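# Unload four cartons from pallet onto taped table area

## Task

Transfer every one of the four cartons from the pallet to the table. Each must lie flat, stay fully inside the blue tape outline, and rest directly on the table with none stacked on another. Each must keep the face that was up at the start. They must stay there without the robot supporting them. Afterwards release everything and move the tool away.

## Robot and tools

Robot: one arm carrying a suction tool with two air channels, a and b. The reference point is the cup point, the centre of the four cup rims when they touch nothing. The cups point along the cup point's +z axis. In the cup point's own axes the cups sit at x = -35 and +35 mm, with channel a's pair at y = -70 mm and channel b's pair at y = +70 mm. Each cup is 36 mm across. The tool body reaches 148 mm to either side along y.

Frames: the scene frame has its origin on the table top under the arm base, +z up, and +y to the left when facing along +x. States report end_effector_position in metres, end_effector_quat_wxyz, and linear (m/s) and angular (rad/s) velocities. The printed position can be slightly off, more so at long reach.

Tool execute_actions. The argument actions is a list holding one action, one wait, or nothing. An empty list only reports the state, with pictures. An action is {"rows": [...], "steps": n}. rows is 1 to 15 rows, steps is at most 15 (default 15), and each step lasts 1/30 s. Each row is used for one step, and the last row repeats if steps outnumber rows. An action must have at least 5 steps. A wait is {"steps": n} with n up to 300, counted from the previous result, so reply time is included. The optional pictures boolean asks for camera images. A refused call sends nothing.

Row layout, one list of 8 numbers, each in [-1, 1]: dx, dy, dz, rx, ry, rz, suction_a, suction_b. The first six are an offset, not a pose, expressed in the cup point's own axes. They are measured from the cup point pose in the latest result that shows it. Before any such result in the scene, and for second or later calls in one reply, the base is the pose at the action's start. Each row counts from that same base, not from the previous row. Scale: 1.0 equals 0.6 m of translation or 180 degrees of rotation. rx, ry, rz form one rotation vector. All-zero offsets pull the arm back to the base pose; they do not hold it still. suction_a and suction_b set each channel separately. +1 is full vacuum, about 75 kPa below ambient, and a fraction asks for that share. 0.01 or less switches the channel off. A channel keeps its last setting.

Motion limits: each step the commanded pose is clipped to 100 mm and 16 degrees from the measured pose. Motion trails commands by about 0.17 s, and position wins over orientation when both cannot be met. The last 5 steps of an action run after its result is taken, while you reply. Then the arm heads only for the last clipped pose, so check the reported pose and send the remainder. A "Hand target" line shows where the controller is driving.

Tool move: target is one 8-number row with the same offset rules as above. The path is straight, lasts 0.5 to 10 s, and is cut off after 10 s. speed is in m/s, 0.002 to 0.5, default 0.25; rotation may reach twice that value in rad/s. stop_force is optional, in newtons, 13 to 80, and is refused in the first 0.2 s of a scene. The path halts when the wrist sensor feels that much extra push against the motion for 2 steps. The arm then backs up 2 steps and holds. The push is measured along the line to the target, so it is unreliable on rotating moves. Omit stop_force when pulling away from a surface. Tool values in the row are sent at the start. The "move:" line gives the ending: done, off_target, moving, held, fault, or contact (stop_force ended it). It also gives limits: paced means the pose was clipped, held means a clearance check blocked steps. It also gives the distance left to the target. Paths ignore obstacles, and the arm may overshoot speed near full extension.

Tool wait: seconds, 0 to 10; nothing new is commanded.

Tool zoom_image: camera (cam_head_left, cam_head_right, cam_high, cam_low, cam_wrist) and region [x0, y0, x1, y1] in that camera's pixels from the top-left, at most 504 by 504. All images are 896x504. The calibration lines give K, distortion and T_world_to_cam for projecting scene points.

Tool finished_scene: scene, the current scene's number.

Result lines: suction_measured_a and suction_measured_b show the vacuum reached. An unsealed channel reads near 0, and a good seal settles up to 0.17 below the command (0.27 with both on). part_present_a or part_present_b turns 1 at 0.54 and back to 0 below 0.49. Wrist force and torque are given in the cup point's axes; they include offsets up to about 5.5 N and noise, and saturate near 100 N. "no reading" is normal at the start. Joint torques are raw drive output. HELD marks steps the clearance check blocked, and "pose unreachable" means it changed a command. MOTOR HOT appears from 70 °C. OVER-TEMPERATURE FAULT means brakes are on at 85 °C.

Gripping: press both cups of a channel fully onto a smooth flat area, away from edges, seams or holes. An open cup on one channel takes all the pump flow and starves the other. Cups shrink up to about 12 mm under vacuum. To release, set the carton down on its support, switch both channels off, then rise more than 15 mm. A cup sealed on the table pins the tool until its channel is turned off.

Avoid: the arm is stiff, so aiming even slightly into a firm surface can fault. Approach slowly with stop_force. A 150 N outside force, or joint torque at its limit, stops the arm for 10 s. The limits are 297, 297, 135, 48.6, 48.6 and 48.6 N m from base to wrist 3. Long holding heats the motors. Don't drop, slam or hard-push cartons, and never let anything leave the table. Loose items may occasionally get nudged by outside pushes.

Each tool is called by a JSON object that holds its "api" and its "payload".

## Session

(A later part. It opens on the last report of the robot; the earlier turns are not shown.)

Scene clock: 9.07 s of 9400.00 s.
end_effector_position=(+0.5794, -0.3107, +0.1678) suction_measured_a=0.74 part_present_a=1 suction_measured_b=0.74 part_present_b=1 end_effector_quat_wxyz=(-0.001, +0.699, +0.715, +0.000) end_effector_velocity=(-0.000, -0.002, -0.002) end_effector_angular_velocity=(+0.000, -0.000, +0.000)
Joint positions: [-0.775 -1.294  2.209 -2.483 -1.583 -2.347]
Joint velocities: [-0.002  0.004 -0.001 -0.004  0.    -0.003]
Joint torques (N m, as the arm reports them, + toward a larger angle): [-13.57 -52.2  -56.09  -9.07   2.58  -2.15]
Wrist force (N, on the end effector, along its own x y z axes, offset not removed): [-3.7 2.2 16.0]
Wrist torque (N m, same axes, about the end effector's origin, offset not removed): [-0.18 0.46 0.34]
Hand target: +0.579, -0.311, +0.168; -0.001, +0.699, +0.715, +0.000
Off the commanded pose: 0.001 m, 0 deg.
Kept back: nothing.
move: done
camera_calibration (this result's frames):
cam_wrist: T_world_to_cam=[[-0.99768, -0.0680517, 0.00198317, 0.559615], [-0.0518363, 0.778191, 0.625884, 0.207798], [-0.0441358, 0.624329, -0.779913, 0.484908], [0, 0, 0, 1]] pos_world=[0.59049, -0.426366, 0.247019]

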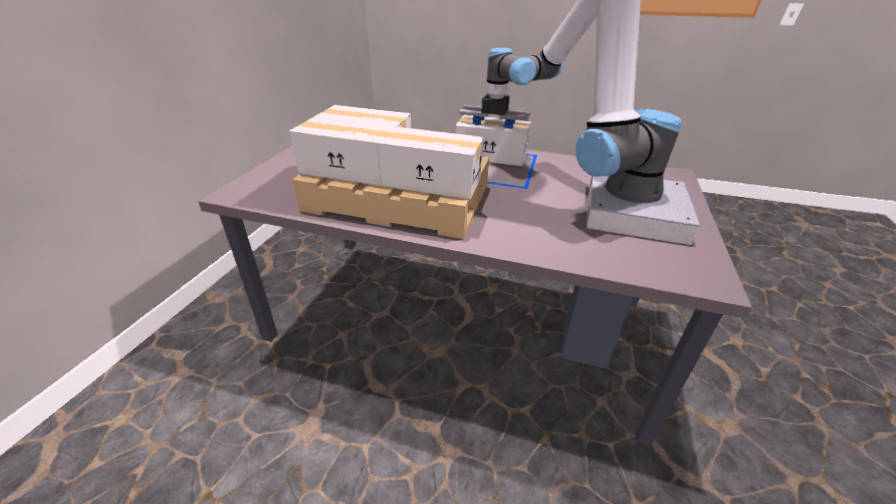

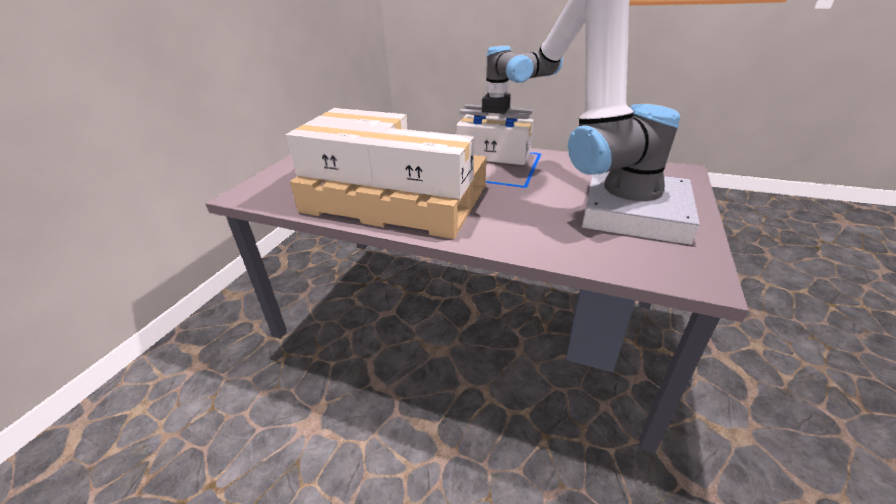

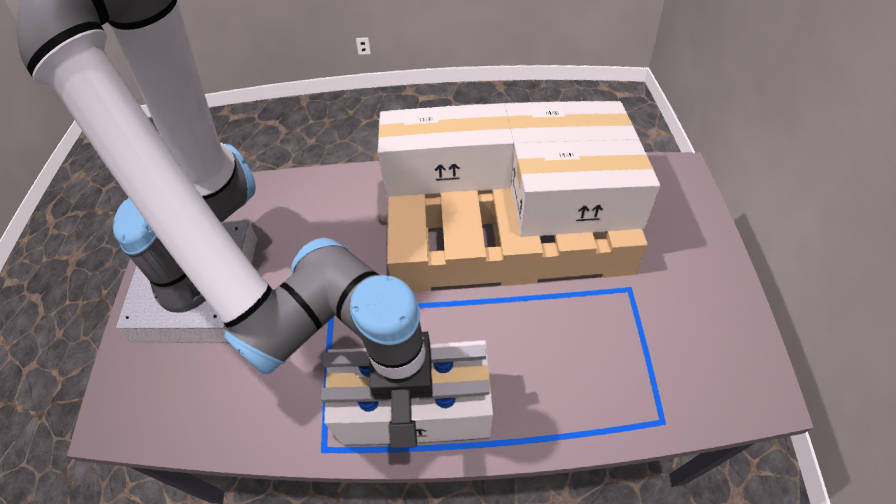

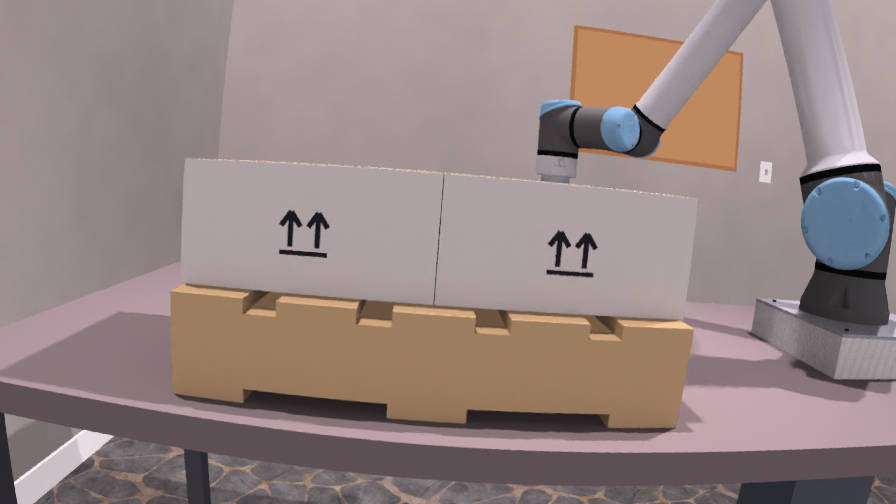

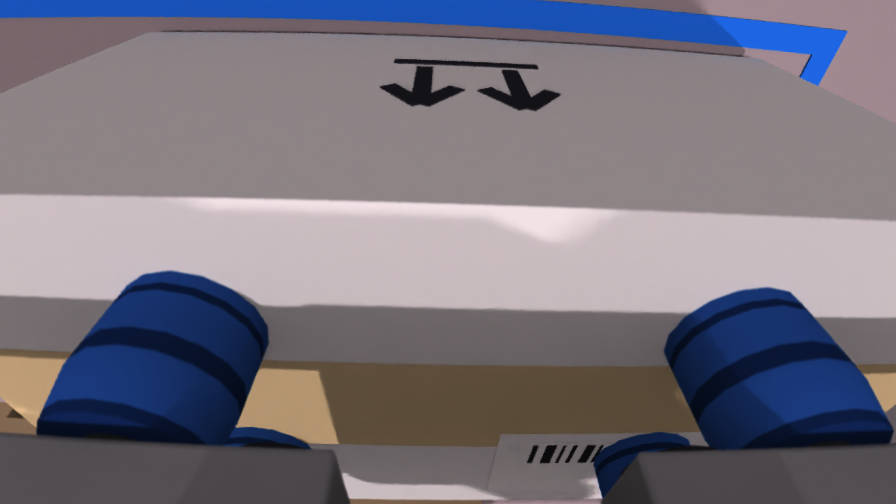

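{"api": "execute_actions", "payload": {"actions": []}}

{"api": "move", "payload": {"target": [0.003,0,0.03,0,0,0,1,1], "speed": 0.01, "stop_force": 14}}

Scene clock: 9.93 s of 9400.00 s.
end_effector_position=(+0.5794, -0.3110, +0.1676) suction_measured_a=0.74 part_present_a=1 suction_measured_b=0.74 part_present_b=1 end_effector_quat_wxyz=(-0.001, +0.699, +0.715, +0.000) end_effector_velocity=(+0.000, -0.000, +0.000) end_effector_angular_velocity=(-0.000, -0.000, +0.000)
Joint positions: [-0.775 -1.294  2.209 -2.483 -1.583 -2.347]
Joint velocities: [ 0. -0. -0. -0. -0. -0.]
Joint torques (N m, as the arm reports them, + toward a larger angle): [-14.05 -55.27 -56.36  -9.7    2.36  -2.27]
Wrist force (N, on the end effector, along its own x y z axes, offset not removed): [-1.9 -2.6 17.0]
Wrist torque (N m, same axes, about the end effector's origin, offset not removed): [-0.87 0.14 0.43]
Hand target: +0.579, -0.311, +0.168; -0.001, +0.699, +0.715, +0.000
Off the commanded pose: 0.000 m, 0 deg.
Kept back: nothing.
Steps of this call (steps 1 to 26: nothing new was sent). Readings (end_effector_position | what the end effector reports):
1: (+0.5794, -0.3108, +0.1677) | suction_measured_a=0.74 part_present_a=1 suction_measured_b=0.74 part_present_b=1
2: (+0.5794, -0.3108, +0.1677) | suction_measured_a=0.74 part_present_a=1 suction_measured_b=0.74 part_present_b=1
4: (+0.5794, -0.3109, +0.1676) | suction_measured_a=0.74 part_present_a=1 suction_measured_b=0.74 part_present_b=1
8: (+0.5794, -0.3110, +0.1676) | suction_measured_a=0.74 part_present_a=1 suction_measured_b=0.74 part_present_b=1
26: the state above
camera_calibration (this result's frames):
cam_wrist: T_world_to_cam=[[-0.997678, -0.0680829, 0.00192111, 0.559612], [-0.0518995, 0.778189, 0.625883, 0.208218], [-0.0441069, 0.624329, -0.779915, 0.484911], [0, 0, 0, 1]] pos_world=[0.590507, -0.426677, 0.246795]

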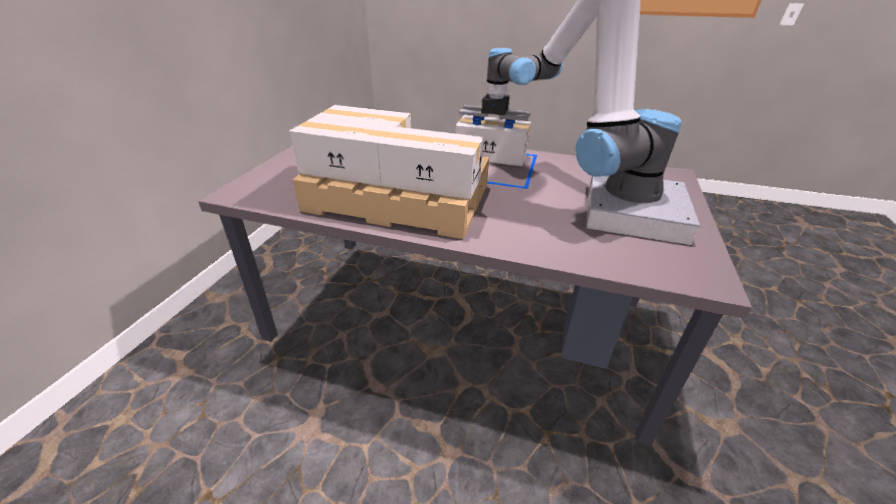

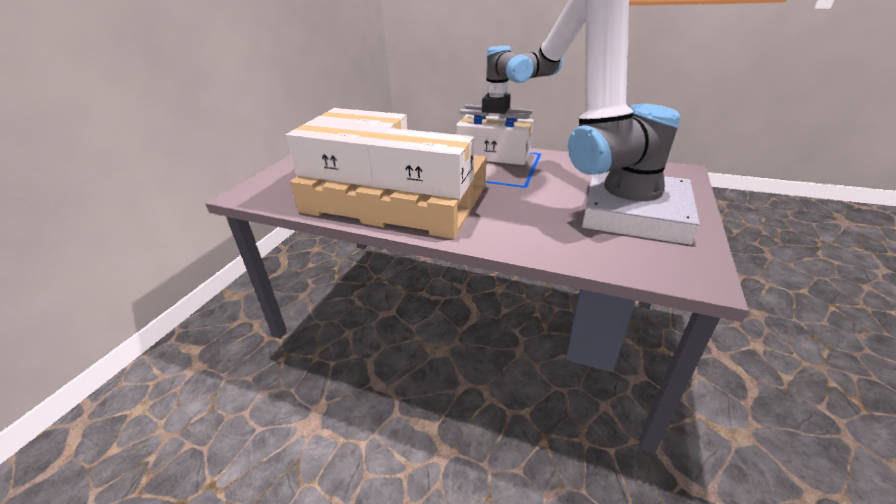

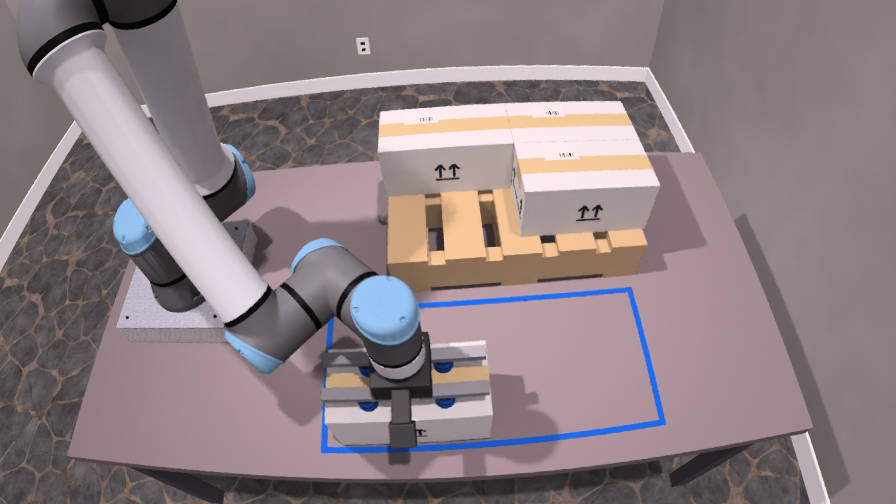

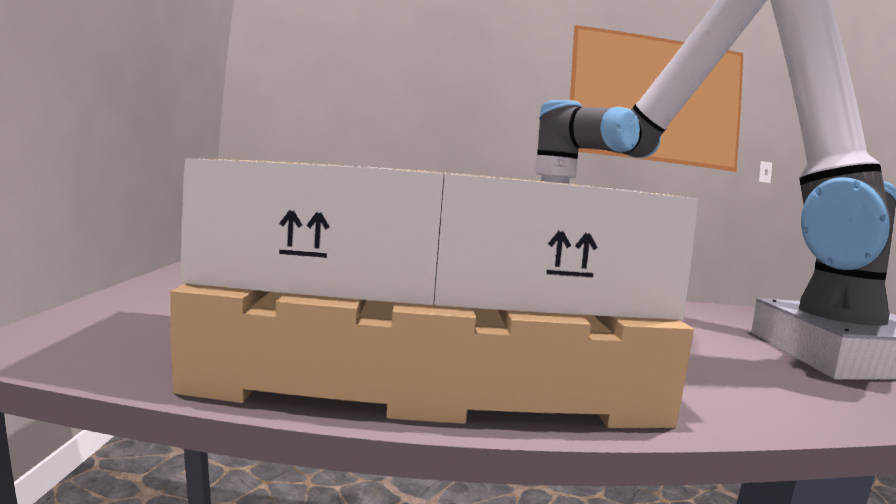

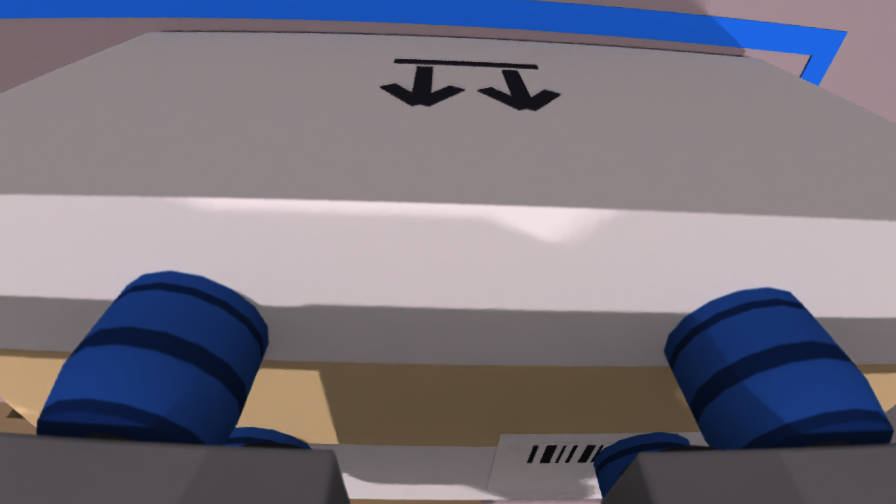

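Scene clock: 11.23 s of 9400.00 s.
end_effector_position=(+0.5795, -0.3101, +0.1586) suction_measured_a=0.74 part_present_a=1 suction_measured_b=0.74 part_present_b=1 end_effector_quat_wxyz=(-0.001, +0.699, +0.715, +0.000) end_effector_velocity=(-0.001, +0.001, +0.001) end_effector_angular_velocity=(+0.004, +0.004, -0.000)
Joint positions: [-0.774 -1.28   2.214 -2.502 -1.583 -2.347]
Joint velocities: [-0.    -0.003  0.     0.009  0.     0.   ]
Joint torques (N m, as the arm reports them, + toward a larger angle): [  3.65 -65.37 -31.37   1.61   1.54   0.38]
Wrist force (N, on the end effector, along its own x y z axes, offset not removed): [-5.6 7.3 -20.8]
Wrist torque (N m, same axes, about the end effector's origin, offset not removed): [0.43 0.14 0.22]
Hand target: +0.579, -0.310, +0.159; -0.001, +0.699, +0.715, +0.000
Off the commanded pose: 0.009 m, 0 deg.
Kept back: nothing.
move: contact
camera_calibration (this result's frames):
cam_wrist: T_world_to_cam=[[-0.997678, -0.0680858, 0.00174086, 0.559781], [-0.0520216, 0.778284, 0.625753, 0.213239], [-0.0439598, 0.62421, -0.780019, 0.477311], [0, 0, 0, 1]] pos_world=[0.590556, -0.42579, 0.237902]

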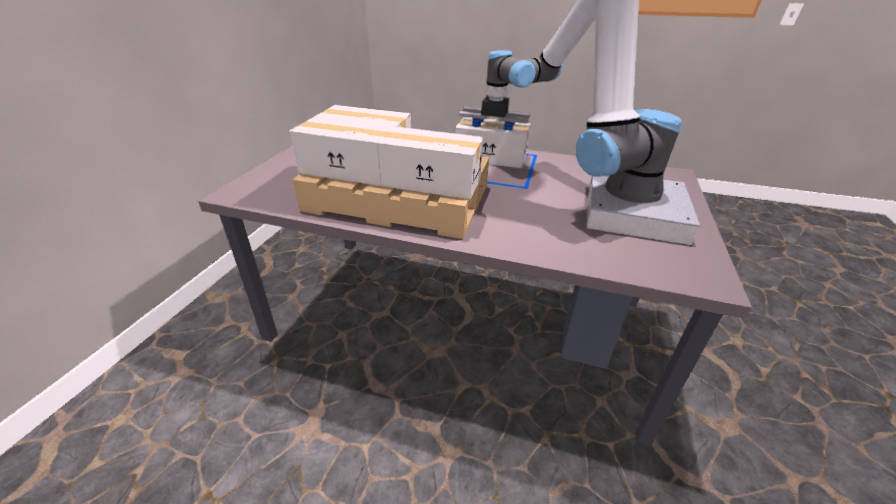

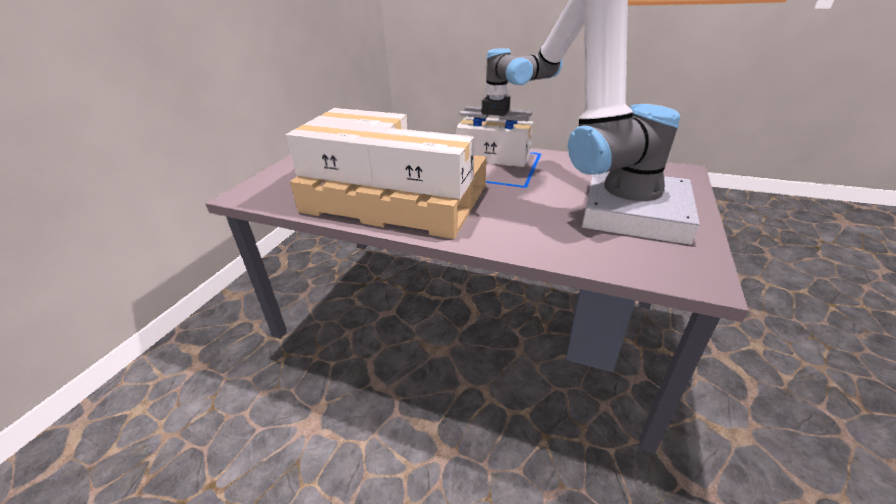

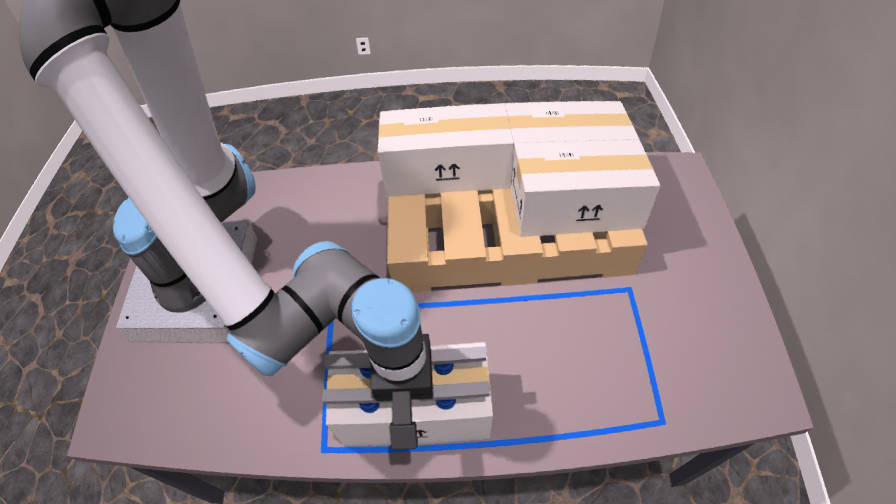

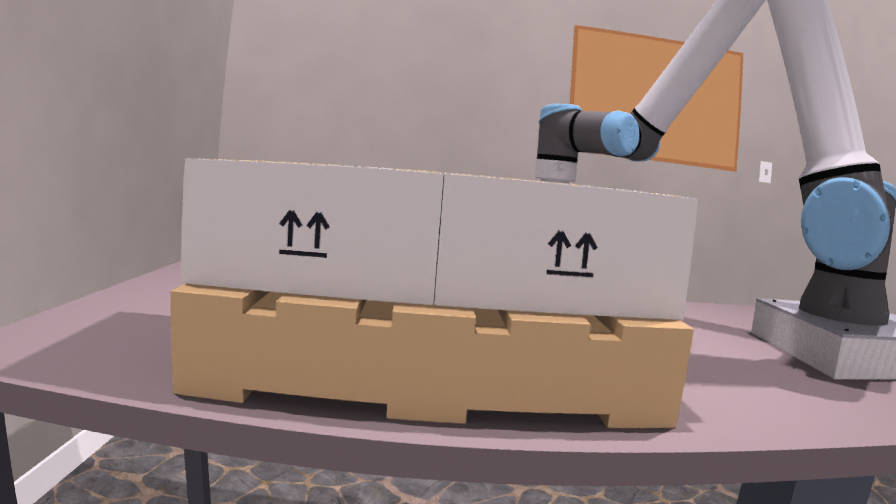

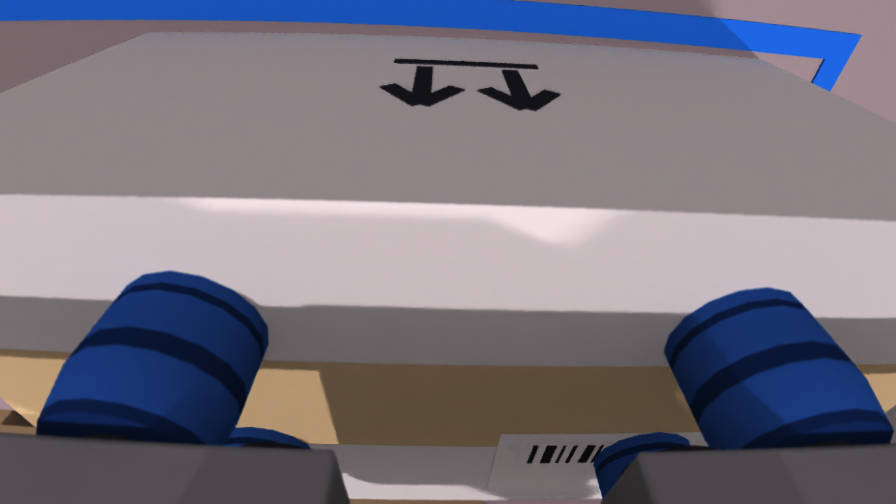

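{"api": "execute_actions", "payload": {"actions": [{"rows":[[0,0,0,0,0,0,0,0]],"steps":5}]}}

{"api": "move", "payload": {"target": [0,0,-0.262,0,0,0,0,0], "speed": 0.4}}

{"api": "move", "payload": {"target": [0.701,0.682,0,0,0,0,0,0], "speed": 0.5}}

{"api": "move", "payload": {"target": [0,0,0.043,0,0,0,1,1], "speed": 0.04, "stop_force": 35}}

{"api": "execute_actions", "payload": {"actions": [{"steps":10}]}}

Scene clock: 11.43 s of 9400.00 s.
end_effector_position=(+0.5794, -0.3100, +0.1588) suction_measured_a=0.74 part_present_a=1 suction_measured_b=0.74 part_present_b=1 end_effector_quat_wxyz=(-0.001, +0.699, +0.715, +0.000) end_effector_velocity=(+0.001, -0.001, +0.001) end_effector_angular_velocity=(-0.000, -0.001, -0.001)
Joint positions: [-0.774 -1.28   2.214 -2.501 -1.583 -2.347]
Joint velocities: [-0.001 -0.001 -0.002  0.002  0.     0.   ]
Joint torques (N m, as the arm reports them, + toward a larger angle): [ -6.93 -73.21 -39.71   0.67   1.2   -1.05]
Wrist force (N, on the end effector, along its own x y z axes, offset not removed): [-6.9 5.8 -2.3]
Wrist torque (N m, same axes, about the end effector's origin, offset not removed): [-1.23 -0.02 0.33]
Kept back: the last 5 steps of this action.
Steps of this call (steps 1 to 6: nothing new was sent). Readings (end_effector_position | what the end effector reports):
1: (+0.5795, -0.3101, +0.1587) | suction_measured_a=0.74 part_present_a=1 suction_measured_b=0.74 part_present_b=1
2: (+0.5794, -0.3101, +0.1587) | suction_measured_a=0.74 part_present_a=1 suction_measured_b=0.74 part_present_b=1
4: (+0.5794, -0.3100, +0.1587) | suction_measured_a=0.74 part_present_a=1 suction_measured_b=0.74 part_present_b=1
6: the state above

Scene clock: 12.87 s of 9400.00 s.
end_effector_position=(+0.5796, -0.3102, +0.3158) suction_measured_a=0.00 part_present_a=0 suction_measured_b=0.00 part_present_b=0 end_effector_quat_wxyz=(-0.000, +0.699, +0.715, +0.000) end_effector_velocity=(-0.001, +0.001, +0.002) end_effector_angular_velocity=(+0.002, +0.002, -0.001)
Joint positions: [-0.771 -1.494  2.101 -2.177 -1.583 -2.343]
Joint velocities: [ 0.    -0.003 -0.002  0.007  0.     0.001]
Joint torques (N m, as the arm reports them, + toward a larger angle): [-16.72 -68.   -57.55  -2.29  -3.2   -2.03]
Wrist force (N, on the end effector, along its own x y z axes, offset not removed): [-0.8 2.1 -6.5]
Wrist torque (N m, same axes, about the end effector's origin, offset not removed): [0.42 0.16 0.41]
Hand target: +0.580, -0.310, +0.316; -0.000, +0.699, +0.715, +0.000
Off your previous action's commanded pose: 0.001 m, 0 deg at its last step (step 5 of this call).
Off the commanded pose: 0.001 m, 0 deg.
Kept back: nothing.
move: done
camera_calibration (this result's frames):
cam_wrist: T_world_to_cam=[[-0.997678, -0.0680897, 0.00123256, 0.559746], [-0.0523652, 0.778596, 0.625336, 0.11539], [-0.0435386, 0.62382, -0.780354, 0.599728], [0, 0, 0, 1]] pos_world=[0.590601, -0.425852, 0.395153]

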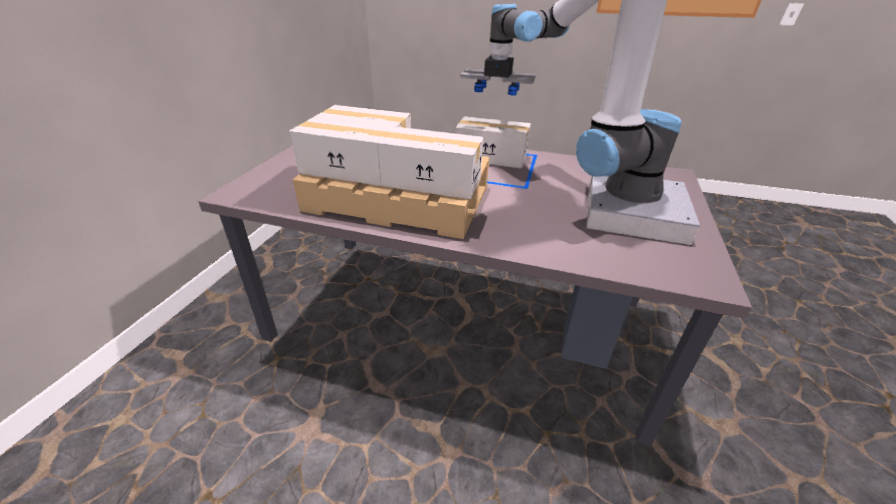

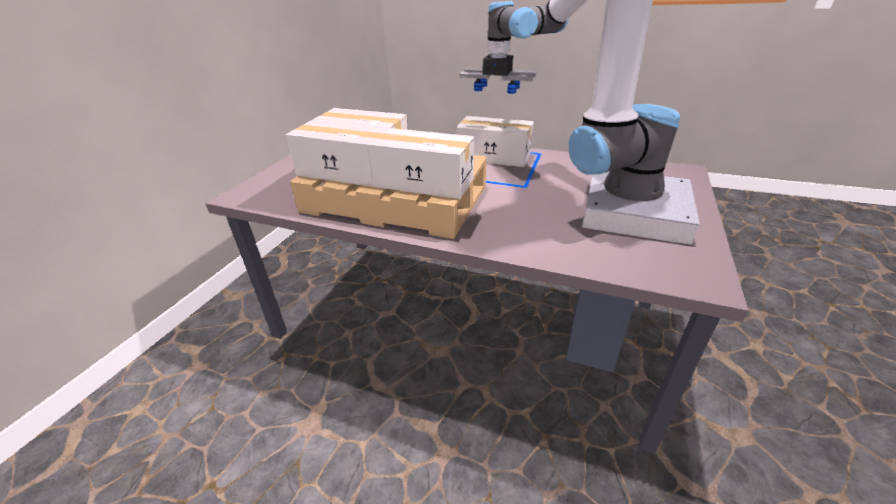

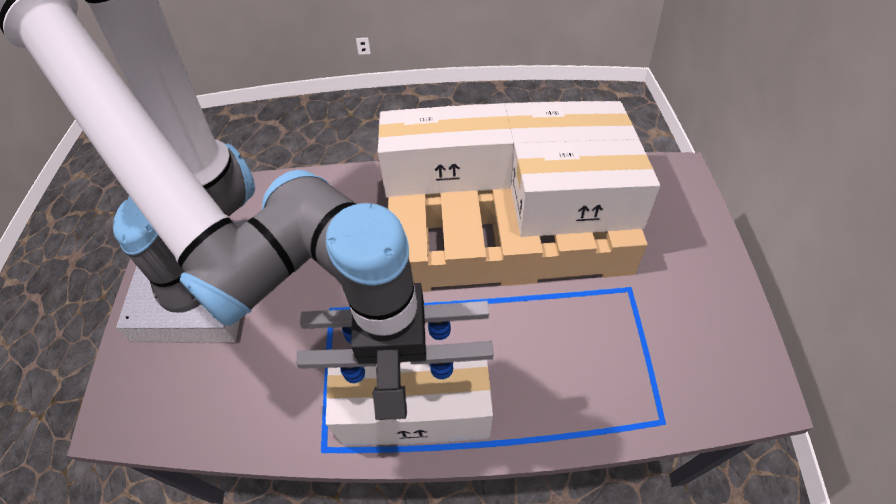

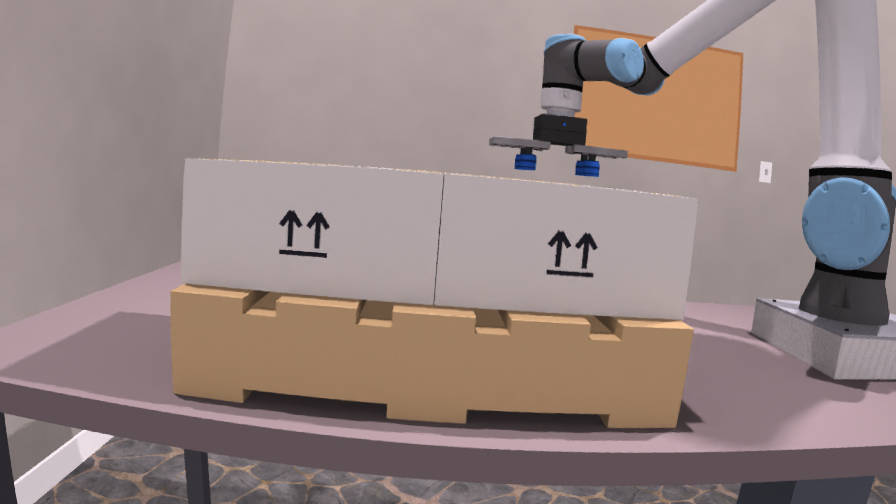

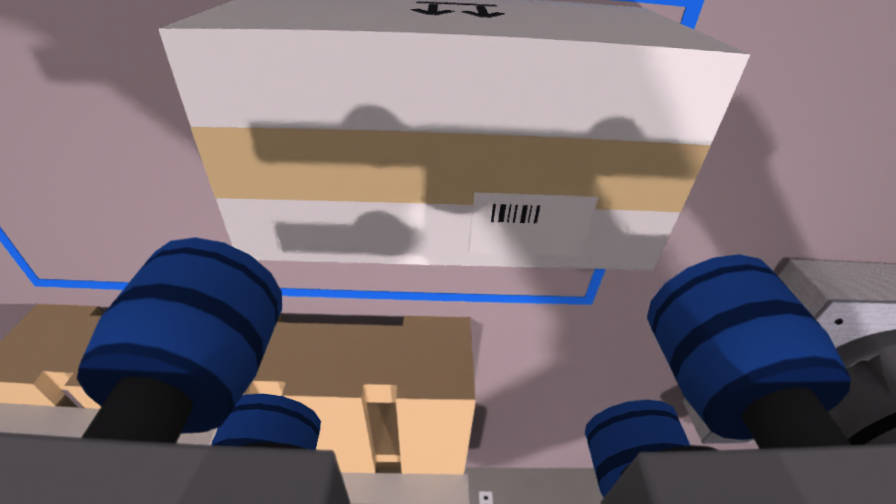

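Scene clock: 15.00 s of 9400.00 s.
end_effector_position=(+0.9794, +0.1181, +0.3160) suction_measured_a=0.00 part_present_a=0 suction_measured_b=0.00 part_present_b=0 end_effector_quat_wxyz=(-0.000, +0.699, +0.715, -0.000) end_effector_velocity=(+0.002, +0.001, -0.000) end_effector_angular_velocity=(-0.000, +0.001, -0.000)
Joint positions: [-0.074 -0.992  1.415 -1.984 -1.58  -1.646]
Joint velocities: [ 0.001  0.004 -0.007  0.004 -0.     0.001]
Joint torques (N m, as the arm reports them, + toward a larger angle): [ 14.17 -84.07 -63.56  -1.95  -3.31   1.21]
Wrist force (N, on the end effector, along its own x y z axes, offset not removed): [-2.9 -3.5 -5.8]
Wrist torque (N m, same axes, about the end effector's origin, offset not removed): [-0.45 0.28 0.37]
Hand target: +0.980, +0.118, +0.316; -0.000, +0.699, +0.715, -0.000
Off the commanded pose: 0.001 m, 0 deg.
Kept back: nothing.
move: done; limits=paced
camera_calibration (this result's frames):
cam_wrist: T_world_to_cam=[[-0.997676, -0.0681094, 0.00194565, 0.987592], [-0.0519829, 0.779292, 0.624501, -0.197468], [-0.0440506, 0.622949, -0.781022, 0.350913], [0, 0, 0, 1]] pos_world=[0.990489, 0.0025489, 0.395468]

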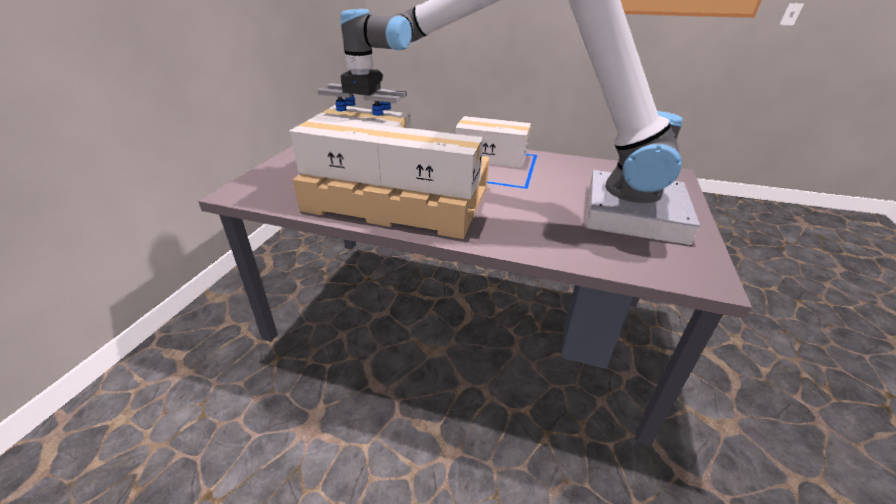

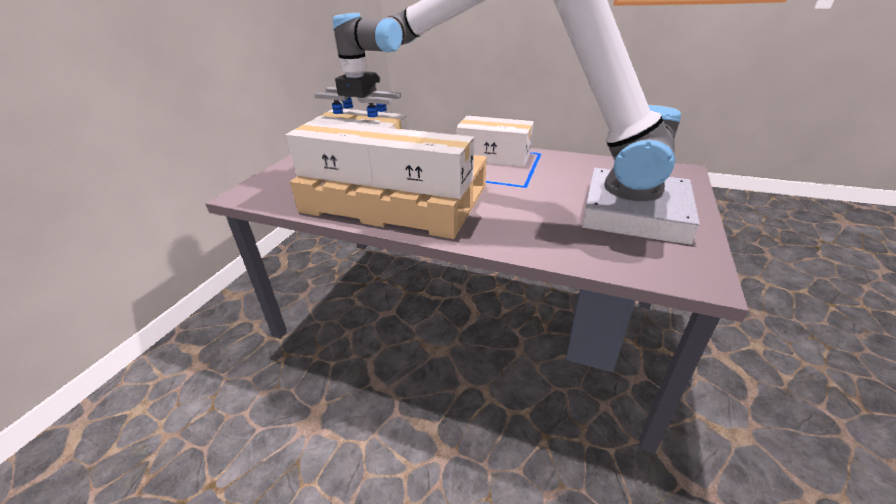

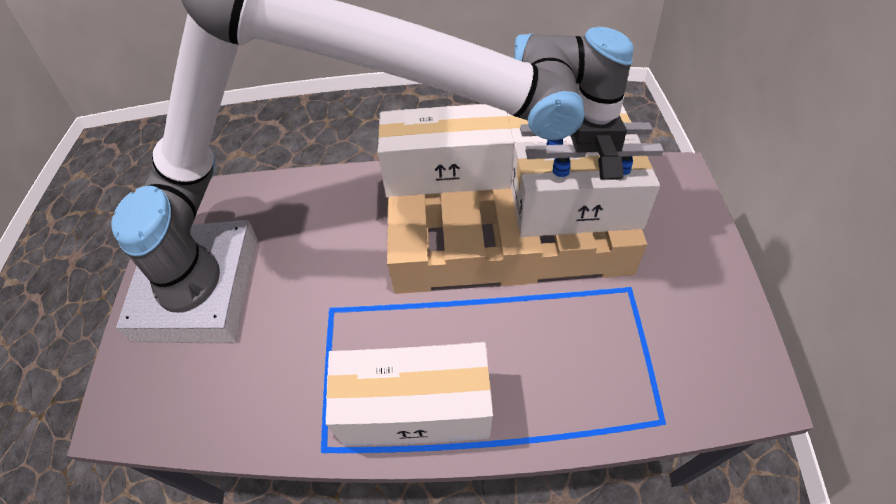

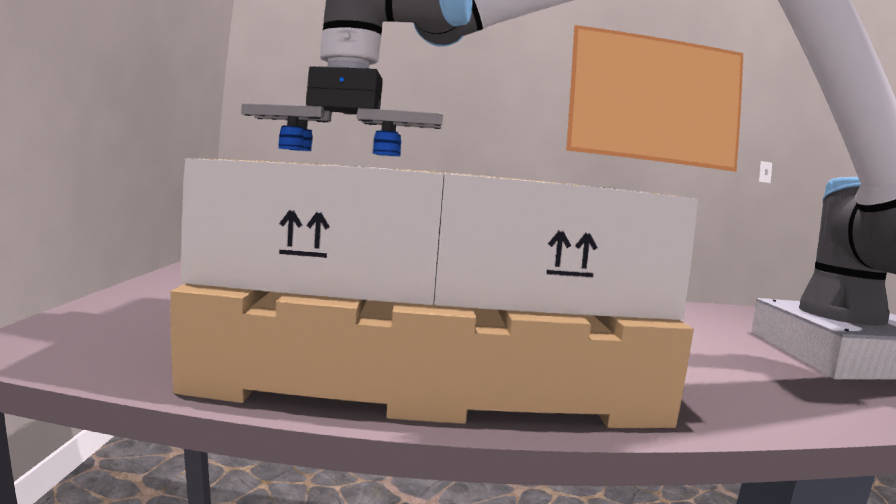

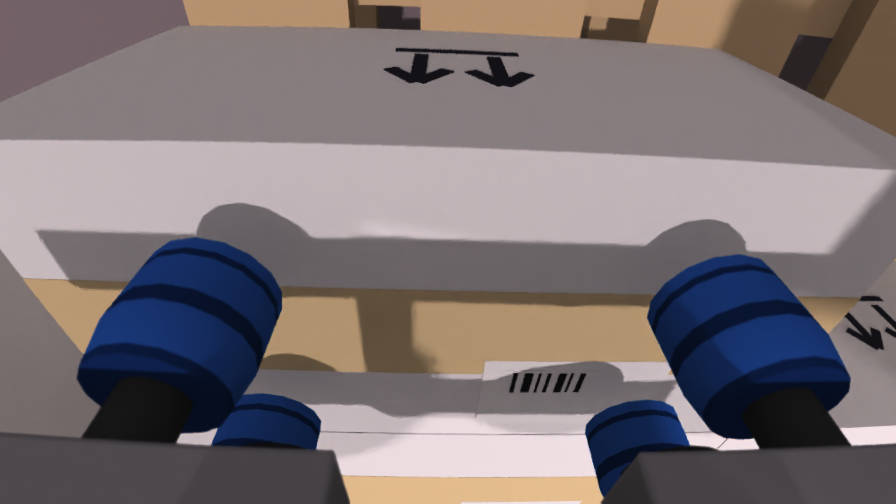

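Scene clock: 16.03 s of 9400.00 s.
end_effector_position=(+0.9794, +0.1181, +0.2904) suction_measured_a=0.40 part_present_a=0 suction_measured_b=0.40 part_present_b=0 end_effector_quat_wxyz=(-0.000, +0.699, +0.715, -0.000) end_effector_velocity=(+0.001, -0.000, -0.001) end_effector_angular_velocity=(+0.001, -0.004, -0.001)
Joint positions: [-0.074 -0.974  1.435 -2.022 -1.58  -1.646]
Joint velocities: [-0.001  0.002 -0.    -0.005  0.001  0.   ]
Joint torques (N m, as the arm reports them, + toward a larger angle): [ -16.63 -103.72  -58.43   -9.51   -2.79   -2.17]
Wrist force (N, on the end effector, along its own x y z axes, offset not removed): [0.6 3.3 16.0]
Wrist torque (N m, same axes, about the end effector's origin, offset not removed): [0.05 -0.17 0.30]
Hand target: +0.979, +0.118, +0.290; -0.000, +0.699, +0.715, -0.000
Off the commanded pose: 0.000 m, 0 deg.
Kept back: nothing.
move: done
camera_calibration (this result's frames):
cam_wrist: T_world_to_cam=[[-0.997675, -0.0681151, 0.00226689, 0.987495], [-0.0517857, 0.779285, 0.624527, -0.181649], [-0.0443062, 0.622957, -0.781, 0.331137], [0, 0, 0, 1]] pos_world=[0.990464, 0.0025348, 0.369824]

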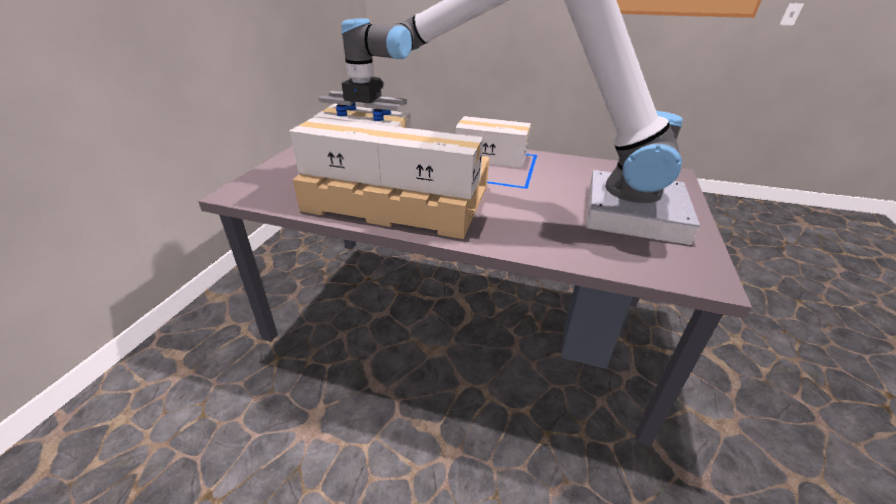

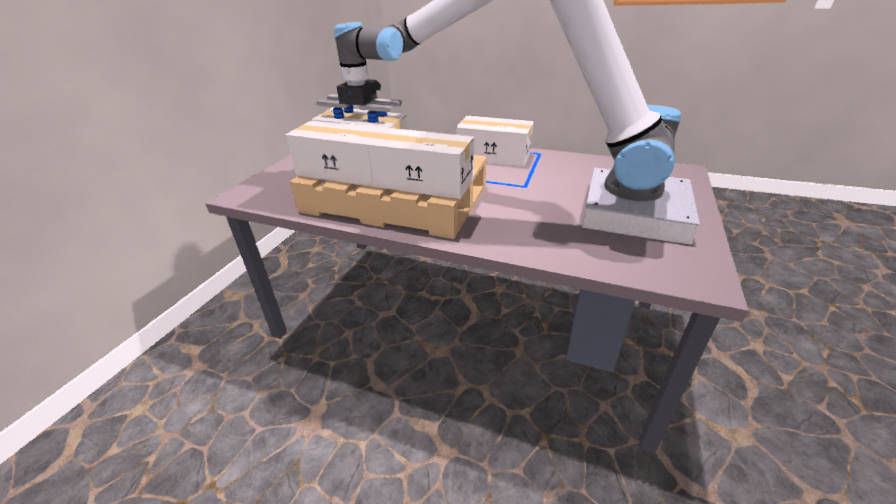

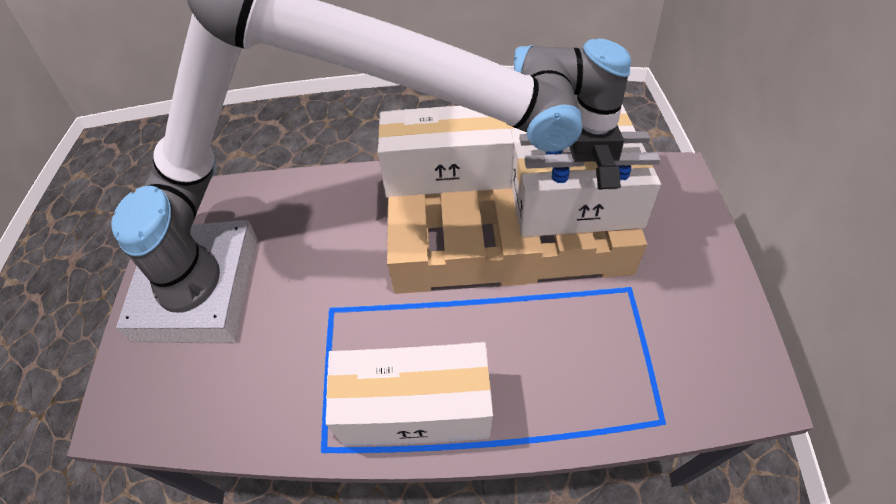

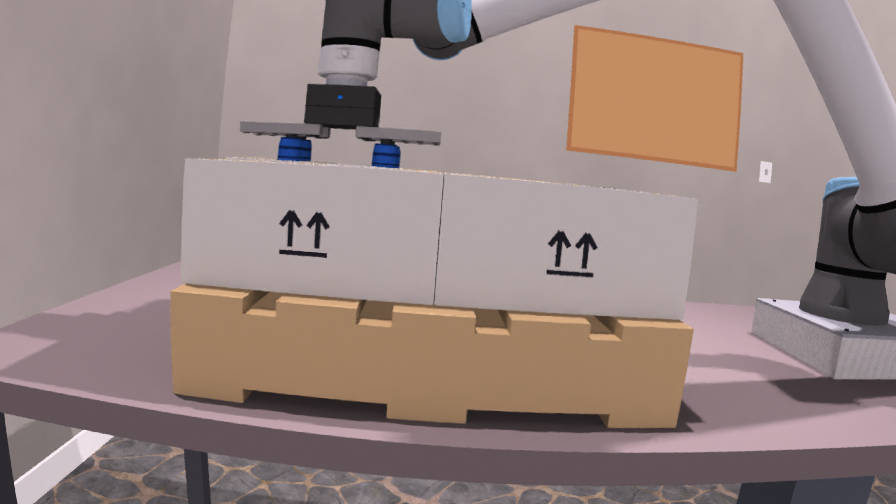

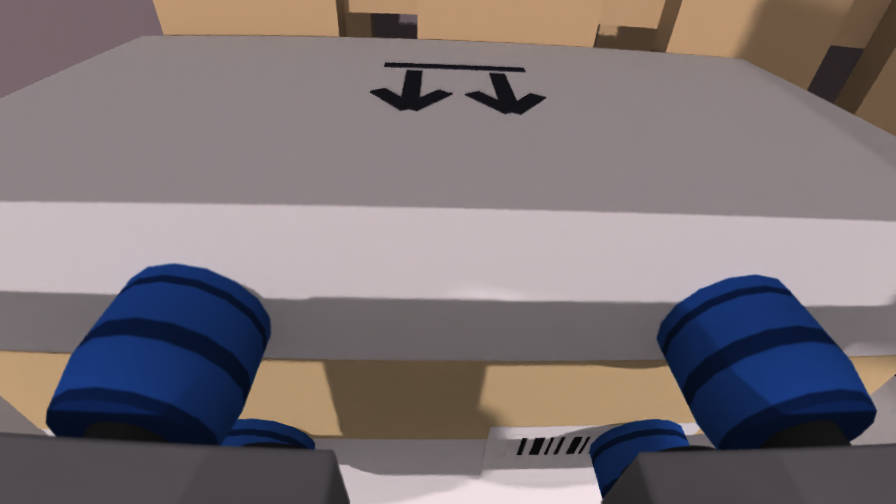

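Scene clock: 16.37 s of 9400.00 s.
end_effector_position=(+0.9794, +0.1180, +0.2902) suction_measured_a=0.61 part_present_a=1 suction_measured_b=0.61 part_present_b=1 end_effector_quat_wxyz=(-0.000, +0.699, +0.715, -0.000) end_effector_velocity=(-0.001, -0.000, -0.001) end_effector_angular_velocity=(+0.000, +0.001, +0.000)
Joint positions: [-0.074 -0.974  1.435 -2.022 -1.58  -1.646]
Joint velocities: [-0.     0.     0.001  0.     0.    -0.   ]
Joint torques (N m, as the arm reports them, + toward a larger angle): [ -12.27 -104.84  -59.89   -9.79   -2.2    -2.16]
Wrist force (N, on the end effector, along its own x y z axes, offset not removed): [-2.0 4.4 18.1]
Wrist torque (N m, same axes, about the end effector's origin, offset not removed): [-0.08 0.32 0.36]
Hand target: +0.979, +0.118, +0.290; -0.000, +0.699, +0.715, -0.000
Off the commanded pose: 0.000 m, 0 deg.
Kept back: nothing.
Steps of this call (steps 1 to 10: nothing new was sent). Readings (end_effector_position | what the end effector reports):
1: (+0.9794, +0.1181, +0.2903) | suction_measured_a=0.43 part_present_a=0 suction_measured_b=0.43 part_present_b=0
2: (+0.9794, +0.1181, +0.2903) | suction_measured_a=0.45 part_present_a=0 suction_measured_b=0.45 part_present_b=0
4: (+0.9794, +0.1180, +0.2903) | suction_measured_a=0.50 part_present_a=0 suction_measured_b=0.50 part_present_b=0
8: (+0.9794, +0.1180, +0.2902) | suction_measured_a=0.58 part_present_a=1 suction_measured_b=0.58 part_present_b=1
10: the state above


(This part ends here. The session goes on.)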